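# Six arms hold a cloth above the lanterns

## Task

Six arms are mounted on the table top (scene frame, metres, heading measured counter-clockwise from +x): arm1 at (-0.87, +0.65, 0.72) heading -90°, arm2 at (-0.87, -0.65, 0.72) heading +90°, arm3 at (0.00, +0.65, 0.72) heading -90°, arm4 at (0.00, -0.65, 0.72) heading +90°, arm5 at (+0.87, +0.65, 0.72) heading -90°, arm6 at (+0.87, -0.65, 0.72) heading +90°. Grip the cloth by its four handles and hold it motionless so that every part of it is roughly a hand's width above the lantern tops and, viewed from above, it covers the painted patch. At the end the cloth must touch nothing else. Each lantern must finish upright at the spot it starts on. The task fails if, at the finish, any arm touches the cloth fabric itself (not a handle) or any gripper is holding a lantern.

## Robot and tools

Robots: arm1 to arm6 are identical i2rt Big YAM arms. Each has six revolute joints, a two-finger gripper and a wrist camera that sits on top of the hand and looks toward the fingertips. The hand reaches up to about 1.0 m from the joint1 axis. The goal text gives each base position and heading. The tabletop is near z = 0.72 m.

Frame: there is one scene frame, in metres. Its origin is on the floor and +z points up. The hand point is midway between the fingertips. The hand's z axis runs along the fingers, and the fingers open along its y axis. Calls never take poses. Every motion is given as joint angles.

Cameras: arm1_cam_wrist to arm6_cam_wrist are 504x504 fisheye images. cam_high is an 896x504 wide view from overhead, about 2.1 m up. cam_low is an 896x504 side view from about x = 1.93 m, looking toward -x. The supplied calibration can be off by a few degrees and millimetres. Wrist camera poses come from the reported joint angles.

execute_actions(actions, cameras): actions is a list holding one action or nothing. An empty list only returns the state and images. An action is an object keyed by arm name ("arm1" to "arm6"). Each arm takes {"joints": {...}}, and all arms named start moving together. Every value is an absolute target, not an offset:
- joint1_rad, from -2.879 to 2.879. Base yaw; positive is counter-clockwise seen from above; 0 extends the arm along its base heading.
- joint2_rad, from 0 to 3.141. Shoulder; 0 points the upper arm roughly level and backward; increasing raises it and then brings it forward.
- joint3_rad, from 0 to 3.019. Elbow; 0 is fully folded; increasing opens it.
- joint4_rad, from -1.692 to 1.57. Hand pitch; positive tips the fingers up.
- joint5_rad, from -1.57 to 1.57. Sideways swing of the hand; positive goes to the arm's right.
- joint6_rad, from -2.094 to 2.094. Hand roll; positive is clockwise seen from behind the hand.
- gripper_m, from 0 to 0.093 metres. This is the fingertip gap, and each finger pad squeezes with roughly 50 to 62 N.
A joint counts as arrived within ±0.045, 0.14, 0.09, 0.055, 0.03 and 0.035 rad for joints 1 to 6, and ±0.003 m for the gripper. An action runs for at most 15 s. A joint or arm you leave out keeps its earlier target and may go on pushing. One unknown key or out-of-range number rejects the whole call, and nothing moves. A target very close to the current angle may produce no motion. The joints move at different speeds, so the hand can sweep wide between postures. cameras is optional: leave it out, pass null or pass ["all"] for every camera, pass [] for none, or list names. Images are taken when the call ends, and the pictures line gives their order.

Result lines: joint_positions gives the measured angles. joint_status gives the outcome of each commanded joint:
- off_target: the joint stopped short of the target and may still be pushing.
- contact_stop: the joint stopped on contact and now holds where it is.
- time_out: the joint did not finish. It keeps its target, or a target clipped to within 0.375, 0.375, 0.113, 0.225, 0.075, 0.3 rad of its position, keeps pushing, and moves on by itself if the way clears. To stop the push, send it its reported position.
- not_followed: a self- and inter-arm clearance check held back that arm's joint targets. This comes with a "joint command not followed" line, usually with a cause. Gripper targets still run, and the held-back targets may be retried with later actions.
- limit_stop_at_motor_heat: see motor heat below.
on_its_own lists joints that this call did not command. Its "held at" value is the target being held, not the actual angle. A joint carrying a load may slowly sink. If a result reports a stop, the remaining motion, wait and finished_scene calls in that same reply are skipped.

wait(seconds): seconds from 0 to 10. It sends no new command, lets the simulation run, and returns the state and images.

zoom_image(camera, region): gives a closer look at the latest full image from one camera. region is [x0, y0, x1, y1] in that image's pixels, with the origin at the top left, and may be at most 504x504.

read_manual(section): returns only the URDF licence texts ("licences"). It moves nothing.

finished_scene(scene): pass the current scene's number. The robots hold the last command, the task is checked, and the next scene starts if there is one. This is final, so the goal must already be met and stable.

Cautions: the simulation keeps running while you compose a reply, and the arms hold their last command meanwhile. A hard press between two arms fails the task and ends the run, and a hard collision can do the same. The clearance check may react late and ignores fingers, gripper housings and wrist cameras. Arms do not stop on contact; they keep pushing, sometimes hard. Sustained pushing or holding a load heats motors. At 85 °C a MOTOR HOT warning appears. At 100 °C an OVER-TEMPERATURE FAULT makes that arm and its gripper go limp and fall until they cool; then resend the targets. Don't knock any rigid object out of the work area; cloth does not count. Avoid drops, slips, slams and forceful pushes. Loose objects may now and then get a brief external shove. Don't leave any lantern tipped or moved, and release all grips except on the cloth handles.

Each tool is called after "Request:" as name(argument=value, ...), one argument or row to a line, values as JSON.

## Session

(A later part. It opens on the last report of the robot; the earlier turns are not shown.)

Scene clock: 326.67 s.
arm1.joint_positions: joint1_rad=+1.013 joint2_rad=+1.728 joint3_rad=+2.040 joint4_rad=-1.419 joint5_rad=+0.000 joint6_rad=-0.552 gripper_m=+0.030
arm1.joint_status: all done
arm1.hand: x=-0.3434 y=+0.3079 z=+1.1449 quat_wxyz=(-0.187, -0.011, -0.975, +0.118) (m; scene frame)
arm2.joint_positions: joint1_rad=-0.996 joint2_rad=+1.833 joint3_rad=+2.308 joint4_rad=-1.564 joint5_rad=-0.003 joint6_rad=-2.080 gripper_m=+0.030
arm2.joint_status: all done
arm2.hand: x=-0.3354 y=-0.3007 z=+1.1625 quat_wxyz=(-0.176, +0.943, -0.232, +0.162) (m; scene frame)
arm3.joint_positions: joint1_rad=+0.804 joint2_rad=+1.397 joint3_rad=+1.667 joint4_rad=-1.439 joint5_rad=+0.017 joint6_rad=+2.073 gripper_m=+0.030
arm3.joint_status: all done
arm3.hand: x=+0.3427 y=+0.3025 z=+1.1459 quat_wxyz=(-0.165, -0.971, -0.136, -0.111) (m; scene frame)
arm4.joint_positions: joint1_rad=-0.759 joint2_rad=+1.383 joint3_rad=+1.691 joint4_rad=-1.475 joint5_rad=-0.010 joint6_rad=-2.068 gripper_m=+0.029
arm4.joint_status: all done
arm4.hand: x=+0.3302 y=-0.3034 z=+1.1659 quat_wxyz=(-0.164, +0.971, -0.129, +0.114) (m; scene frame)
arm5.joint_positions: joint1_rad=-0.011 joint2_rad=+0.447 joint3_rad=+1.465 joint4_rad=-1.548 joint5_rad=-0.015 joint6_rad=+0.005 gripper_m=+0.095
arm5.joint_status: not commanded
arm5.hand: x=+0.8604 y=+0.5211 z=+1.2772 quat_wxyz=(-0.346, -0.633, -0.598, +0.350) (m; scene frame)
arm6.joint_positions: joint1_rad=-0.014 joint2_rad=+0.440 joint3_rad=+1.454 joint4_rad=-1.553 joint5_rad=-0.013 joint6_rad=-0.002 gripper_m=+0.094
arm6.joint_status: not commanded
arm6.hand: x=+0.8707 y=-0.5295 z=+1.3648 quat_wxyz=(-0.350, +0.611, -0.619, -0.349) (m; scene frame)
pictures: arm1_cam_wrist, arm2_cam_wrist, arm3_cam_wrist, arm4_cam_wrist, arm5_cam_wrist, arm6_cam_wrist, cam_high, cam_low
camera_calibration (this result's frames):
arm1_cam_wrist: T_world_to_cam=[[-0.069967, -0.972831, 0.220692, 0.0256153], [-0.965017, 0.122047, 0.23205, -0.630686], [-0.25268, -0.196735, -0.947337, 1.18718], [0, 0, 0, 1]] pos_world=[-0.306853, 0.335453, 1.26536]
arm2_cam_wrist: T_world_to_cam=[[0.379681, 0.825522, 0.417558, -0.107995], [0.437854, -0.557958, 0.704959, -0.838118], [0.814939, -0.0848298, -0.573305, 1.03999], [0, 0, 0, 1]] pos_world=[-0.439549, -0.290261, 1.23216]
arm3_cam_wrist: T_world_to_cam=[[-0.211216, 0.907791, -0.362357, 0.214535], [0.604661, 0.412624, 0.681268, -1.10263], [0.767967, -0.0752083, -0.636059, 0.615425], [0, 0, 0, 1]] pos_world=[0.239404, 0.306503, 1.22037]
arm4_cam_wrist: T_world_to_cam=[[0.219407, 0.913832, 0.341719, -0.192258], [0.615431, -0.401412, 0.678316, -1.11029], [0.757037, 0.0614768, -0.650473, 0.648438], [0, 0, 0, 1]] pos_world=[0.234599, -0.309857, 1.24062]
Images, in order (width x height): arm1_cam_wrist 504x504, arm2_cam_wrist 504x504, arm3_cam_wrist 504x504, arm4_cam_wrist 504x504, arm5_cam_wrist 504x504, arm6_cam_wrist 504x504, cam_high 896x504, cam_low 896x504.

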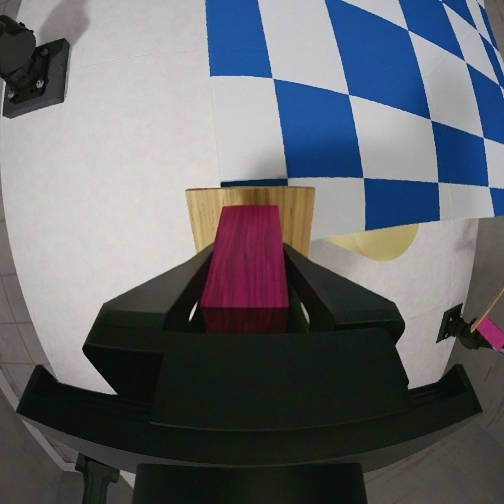

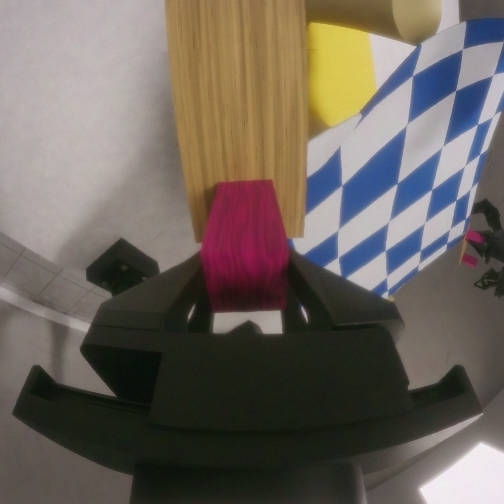

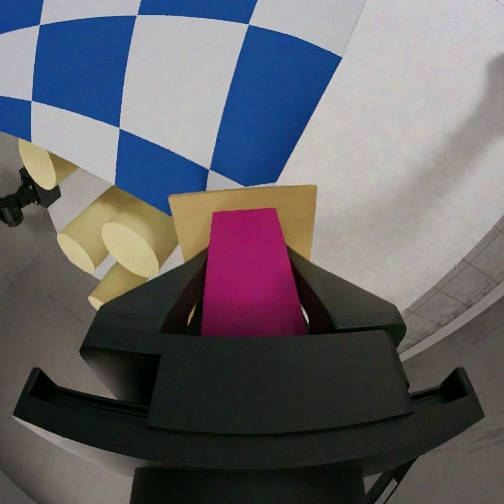

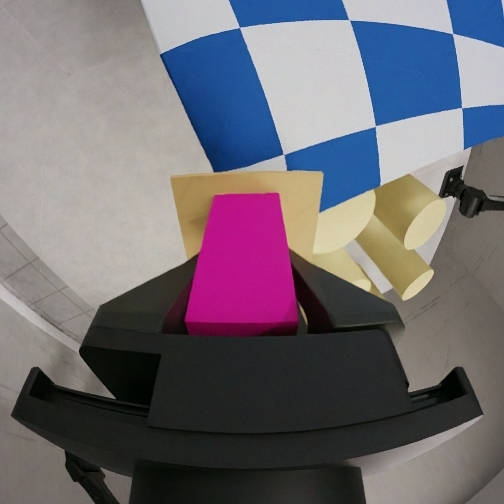

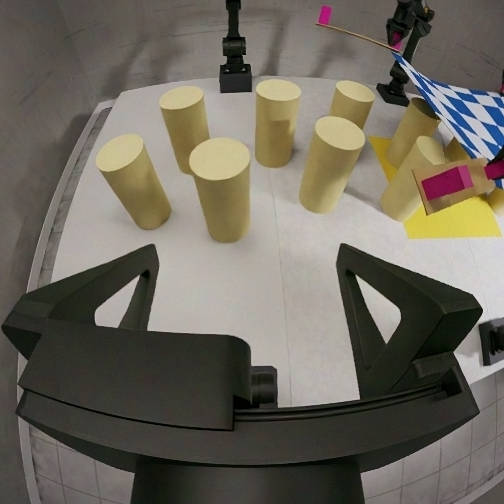

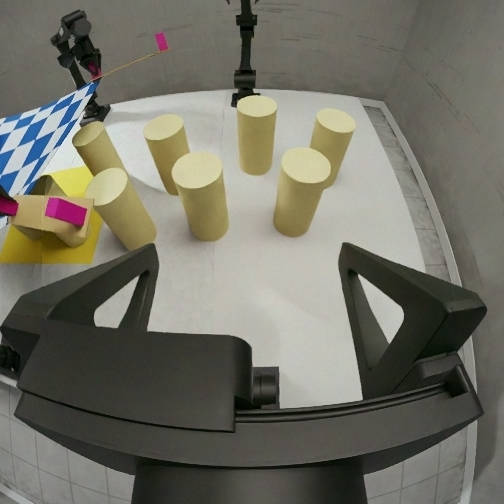

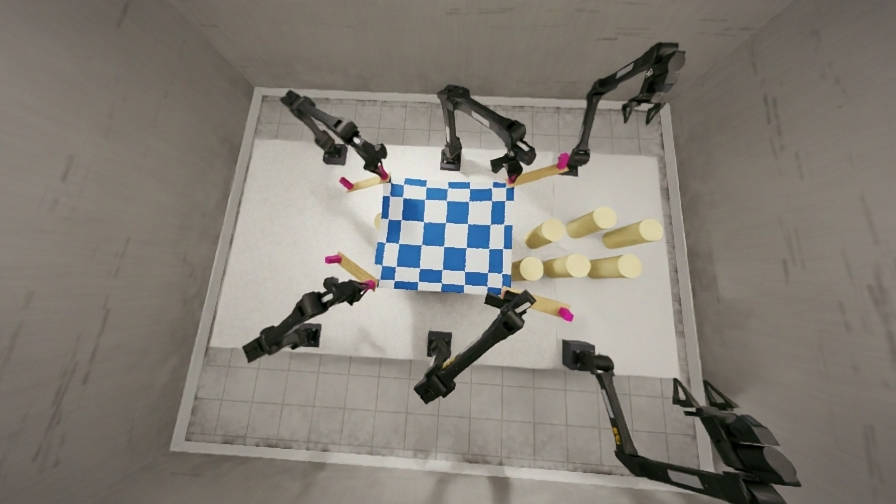

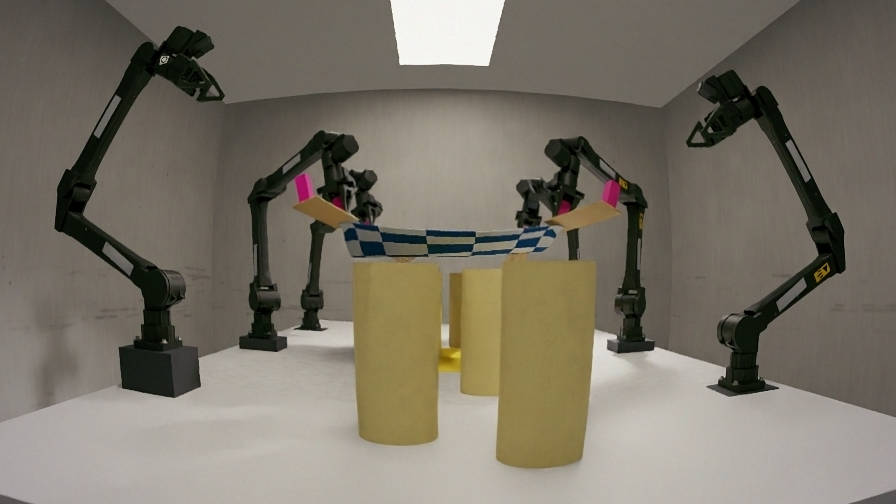

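Request:
execute_actions(
  actions=[
    {"arm1":{"joints":{"joint2_rad":1.686,"joint3_rad":2.005}},"arm2":{"joints":{"joint2_rad":1.79,"joint3_rad":2.26}},"arm3":{"joints":{"joint1_rad":0.838}},"arm4":{"joints":{"joint1_rad":-0.793}}},
  ],
  cameras=["cam_low","cam_high"],
)

Request:
zoom_image(
  camera="cam_low",
  region=[290, 170, 630, 300],
)

Scene clock: 346.27 s.
arm1.joint_positions: joint1_rad=+1.013 joint2_rad=+1.718 joint3_rad=+2.004 joint4_rad=-1.419 joint5_rad=+0.000 joint6_rad=-0.552 gripper_m=+0.030
arm1.joint_status: all done
arm1.hand: x=-0.3490 y=+0.3115 z=+1.1342 quat_wxyz=(-0.177, -0.011, -0.978, +0.111) (m; scene frame)
arm2.joint_positions: joint1_rad=-0.996 joint2_rad=+1.822 joint3_rad=+2.262 joint4_rad=-1.564 joint5_rad=-0.003 joint6_rad=-2.080 gripper_m=+0.030
arm2.joint_status: all done
arm2.hand: x=-0.3401 y=-0.3038 z=+1.1486 quat_wxyz=(-0.163, +0.947, -0.233, +0.150) (m; scene frame)
arm3.joint_positions: joint1_rad=+0.804 joint2_rad=+1.397 joint3_rad=+1.667 joint4_rad=-1.439 joint5_rad=+0.017 joint6_rad=+2.073 gripper_m=+0.030
arm3.joint_status: all done
arm3.hand: x=+0.3429 y=+0.3026 z=+1.1459 quat_wxyz=(-0.165, -0.971, -0.136, -0.111) (m; scene frame)
arm4.joint_positions: joint1_rad=-0.769 joint2_rad=+1.383 joint3_rad=+1.691 joint4_rad=-1.475 joint5_rad=-0.011 joint6_rad=-2.069 gripper_m=+0.029
arm4.joint_status: all done
arm4.hand: x=+0.3335 y=-0.3066 z=+1.1659 quat_wxyz=(-0.164, +0.971, -0.134, +0.114) (m; scene frame)
arm5.joint_positions: joint1_rad=-0.011 joint2_rad=+0.447 joint3_rad=+1.465 joint4_rad=-1.548 joint5_rad=-0.015 joint6_rad=+0.005 gripper_m=+0.095
arm5.joint_status: not commanded
arm5.hand: x=+0.8604 y=+0.5211 z=+1.2772 quat_wxyz=(-0.346, -0.633, -0.598, +0.350) (m; scene frame)
arm6.joint_positions: joint1_rad=-0.014 joint2_rad=+0.440 joint3_rad=+1.454 joint4_rad=-1.553 joint5_rad=-0.013 joint6_rad=-0.002 gripper_m=+0.094
arm6.joint_status: not commanded
arm6.hand: x=+0.8707 y=-0.5295 z=+1.3648 quat_wxyz=(-0.350, +0.611, -0.619, -0.349) (m; scene frame)
pictures: cam_high, cam_low
Images, in order (width x height): cam_high 896x504, cam_low 896x504.

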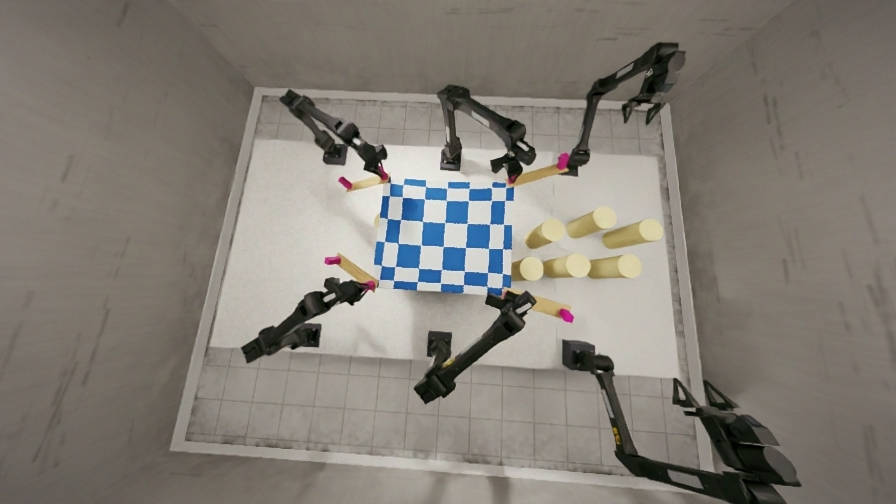

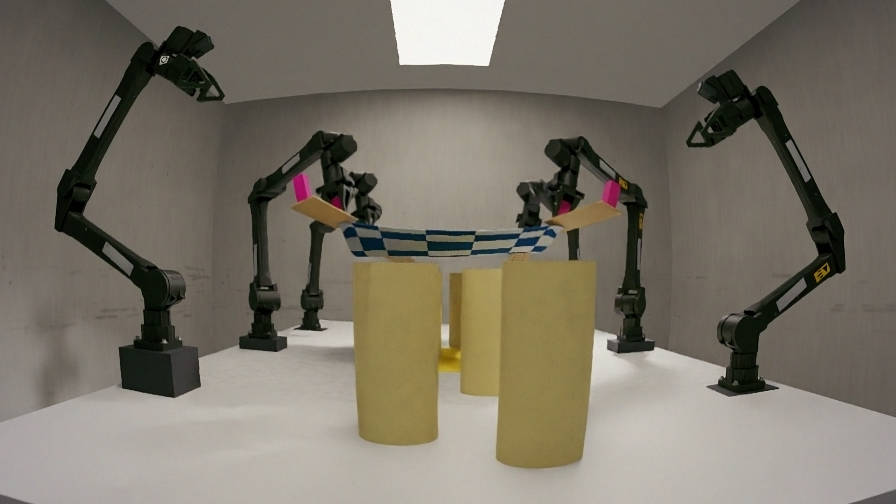

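Region (290, 170, 630, 300) of cam_low's 896x504 image, scaled by 1.482, with more detail than that image has; it fills the top 193 rows of this view, and the rest is white.

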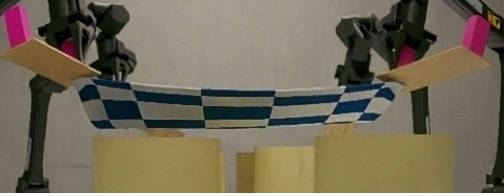

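Request:
execute_actions(
  actions=[
    {"arm1":{"joints":{"joint2_rad":1.655}},"arm2":{"joints":{"joint2_rad":1.765}},"arm3":{"joints":{"joint1_rad":0.85}},"arm4":{"joints":{"joint1_rad":-0.812}}},
  ],
  cameras=["cam_low","cam_high"],
)

Request:
zoom_image(
  camera="cam_low",
  region=[290, 170, 630, 300],
)

Scene clock: 355.37 s.
arm1.joint_positions: joint1_rad=+1.013 joint2_rad=+1.690 joint3_rad=+2.004 joint4_rad=-1.419 joint5_rad=+0.000 joint6_rad=-0.552 gripper_m=+0.030
arm1.joint_status: all done
arm1.hand: x=-0.3548 y=+0.3153 z=+1.1507 quat_wxyz=(-0.188, -0.011, -0.975, +0.119) (m; scene frame)
arm2.joint_positions: joint1_rad=-0.993 joint2_rad=+1.800 joint3_rad=+2.262 joint4_rad=-1.564 joint5_rad=-0.003 joint6_rad=-2.080 gripper_m=+0.030
arm2.joint_status: all done
arm2.hand: x=-0.3464 y=-0.3062 z=+1.1620 quat_wxyz=(-0.171, +0.945, -0.231, +0.157) (m; scene frame)
arm3.joint_positions: joint1_rad=+0.812 joint2_rad=+1.397 joint3_rad=+1.667 joint4_rad=-1.439 joint5_rad=+0.020 joint6_rad=+2.074 gripper_m=+0.030
arm3.joint_status: all done
arm3.hand: x=+0.3451 y=+0.3048 z=+1.1459 quat_wxyz=(-0.165, -0.970, -0.139, -0.111) (m; scene frame)
arm4.joint_positions: joint1_rad=-0.781 joint2_rad=+1.383 joint3_rad=+1.691 joint4_rad=-1.475 joint5_rad=-0.016 joint6_rad=-2.069 gripper_m=+0.029
arm4.joint_status: all done
arm4.hand: x=+0.3370 y=-0.3101 z=+1.1659 quat_wxyz=(-0.165, +0.970, -0.139, +0.114) (m; scene frame)
arm5.joint_positions: joint1_rad=-0.011 joint2_rad=+0.447 joint3_rad=+1.465 joint4_rad=-1.548 joint5_rad=-0.015 joint6_rad=+0.005 gripper_m=+0.095
arm5.joint_status: not commanded
arm5.hand: x=+0.8604 y=+0.5211 z=+1.2772 quat_wxyz=(-0.346, -0.633, -0.598, +0.350) (m; scene frame)
arm6.joint_positions: joint1_rad=-0.014 joint2_rad=+0.440 joint3_rad=+1.454 joint4_rad=-1.553 joint5_rad=-0.013 joint6_rad=-0.002 gripper_m=+0.094
arm6.joint_status: not commanded
arm6.hand: x=+0.8707 y=-0.5295 z=+1.3648 quat_wxyz=(-0.350, +0.611, -0.619, -0.349) (m; scene frame)
pictures: cam_high, cam_low
Images, in order (width x height): cam_high 896x504, cam_low 896x504.

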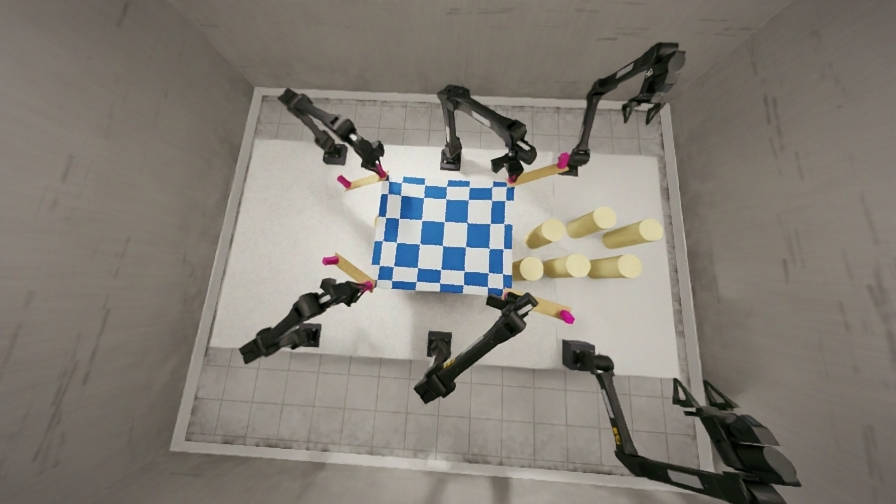

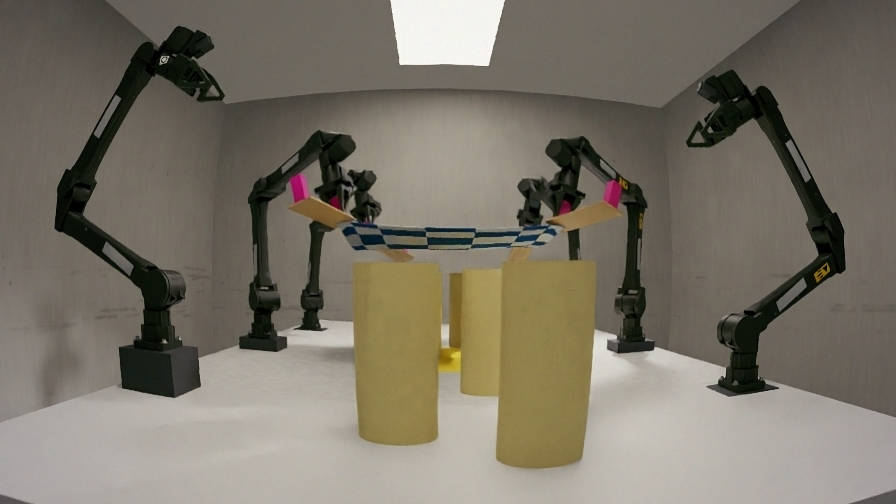

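Region (290, 170, 630, 300) of cam_low's 896x504 image, scaled by 1.482, with more detail than that image has; it fills the top 193 rows of this view, and the rest is white.

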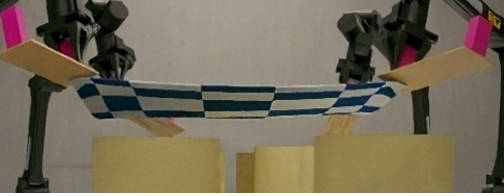

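Request:
execute_actions(
  actions=[],
  cameras=["arm1_cam_wrist","arm2_cam_wrist","arm3_cam_wrist","arm4_cam_wrist","cam_low"],
)

Scene clock: 360.13 s.
arm1.joint_positions: joint1_rad=+1.013 joint2_rad=+1.690 joint3_rad=+2.004 joint4_rad=-1.419 joint5_rad=+0.000 joint6_rad=-0.552 gripper_m=+0.030
arm1.joint_status: all done
arm1.hand: x=-0.3548 y=+0.3153 z=+1.1507 quat_wxyz=(-0.188, -0.011, -0.975, +0.119) (m; scene frame)
arm2.joint_positions: joint1_rad=-0.993 joint2_rad=+1.800 joint3_rad=+2.262 joint4_rad=-1.564 joint5_rad=-0.003 joint6_rad=-2.080 gripper_m=+0.030
arm2.joint_status: all done
arm2.hand: x=-0.3464 y=-0.3062 z=+1.1620 quat_wxyz=(-0.171, +0.945, -0.231, +0.157) (m; scene frame)
arm3.joint_positions: joint1_rad=+0.812 joint2_rad=+1.397 joint3_rad=+1.667 joint4_rad=-1.439 joint5_rad=+0.020 joint6_rad=+2.074 gripper_m=+0.030
arm3.joint_status: all done
arm3.hand: x=+0.3451 y=+0.3048 z=+1.1459 quat_wxyz=(-0.165, -0.970, -0.139, -0.111) (m; scene frame)
arm4.joint_positions: joint1_rad=-0.781 joint2_rad=+1.383 joint3_rad=+1.691 joint4_rad=-1.475 joint5_rad=-0.016 joint6_rad=-2.069 gripper_m=+0.029
arm4.joint_status: all done
arm4.hand: x=+0.3370 y=-0.3101 z=+1.1659 quat_wxyz=(-0.165, +0.970, -0.139, +0.114) (m; scene frame)
arm5.joint_positions: joint1_rad=-0.011 joint2_rad=+0.447 joint3_rad=+1.465 joint4_rad=-1.548 joint5_rad=-0.015 joint6_rad=+0.005 gripper_m=+0.095
arm5.joint_status: not commanded
arm5.hand: x=+0.8604 y=+0.5211 z=+1.2772 quat_wxyz=(-0.346, -0.633, -0.598, +0.350) (m; scene frame)
arm6.joint_positions: joint1_rad=-0.014 joint2_rad=+0.440 joint3_rad=+1.454 joint4_rad=-1.553 joint5_rad=-0.013 joint6_rad=-0.002 gripper_m=+0.094
arm6.joint_status: not commanded
arm6.hand: x=+0.8707 y=-0.5295 z=+1.3648 quat_wxyz=(-0.350, +0.611, -0.619, -0.349) (m; scene frame)
pictures: arm1_cam_wrist, arm2_cam_wrist, arm3_cam_wrist, arm4_cam_wrist, cam_low
camera_calibration (this result's frames):
arm1_cam_wrist: T_world_to_cam=[[-0.0707483, -0.972562, 0.221626, 0.0292836], [-0.965439, 0.122636, 0.229974, -0.641933], [-0.250843, -0.197696, -0.947626, 1.19259], [0, 0, 0, 1]] pos_world=[-0.318522, 0.342975, 1.27127]
arm2_cam_wrist: T_world_to_cam=[[0.381808, 0.829432, 0.407756, -0.0857588], [0.446665, -0.551829, 0.704255, -0.830276], [0.809144, -0.0867596, -0.581171, 1.05477], [0, 0, 0, 1]] pos_world=[-0.449865, -0.295527, 1.2327]
arm3_cam_wrist: T_world_to_cam=[[-0.217408, 0.905837, -0.363584, 0.217023], [0.603323, 0.417525, 0.679466, -1.10403], [0.767291, -0.071637, -0.637286, 0.614308], [0, 0, 0, 1]] pos_world=[0.241916, 0.30838, 1.22055]
arm4_cam_wrist: T_world_to_cam=[[0.238042, 0.908199, 0.344254, -0.198668], [0.610207, -0.4156, 0.674481, -1.11535], [0.755635, 0.0495116, -0.653119, 0.643533], [0, 0, 0, 1]] pos_world=[0.241608, -0.31497, 1.24098]
Images, in order (width x height): arm1_cam_wrist 504x504, arm2_cam_wrist 504x504, arm3_cam_wrist 504x504, arm4_cam_wrist 504x504, cam_low 896x504.

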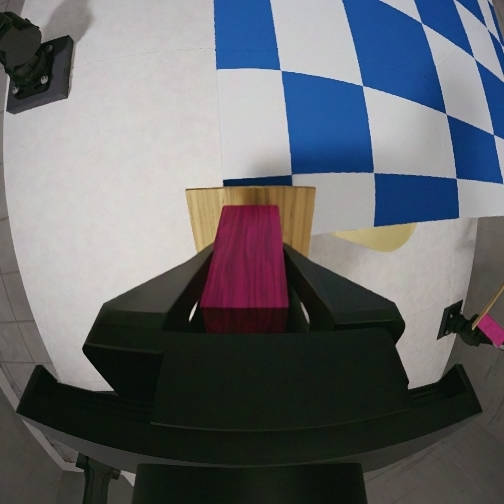

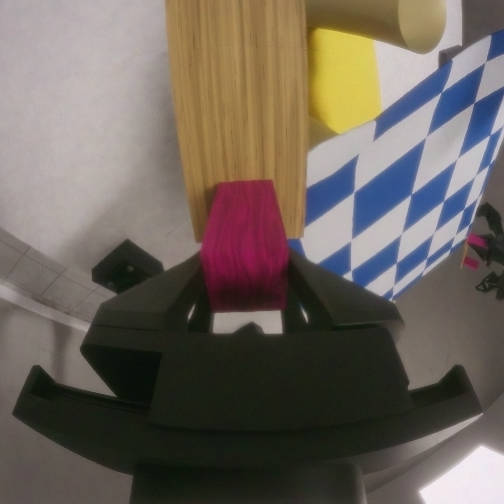

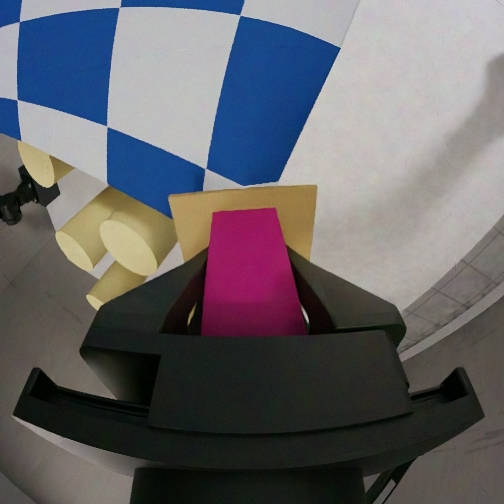

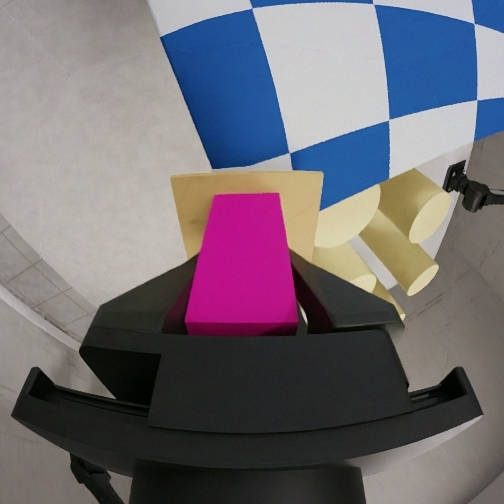

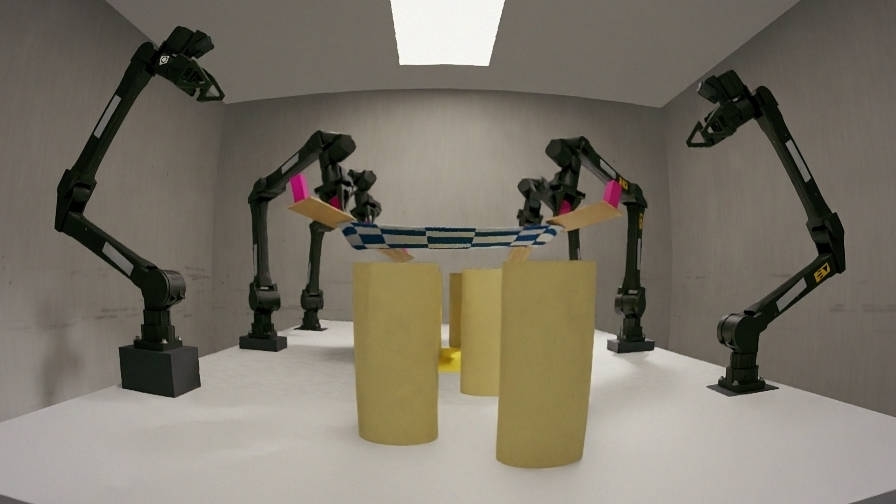

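Request:
finished_scene(
  scene=1,
)

The scene is finished: the task was done.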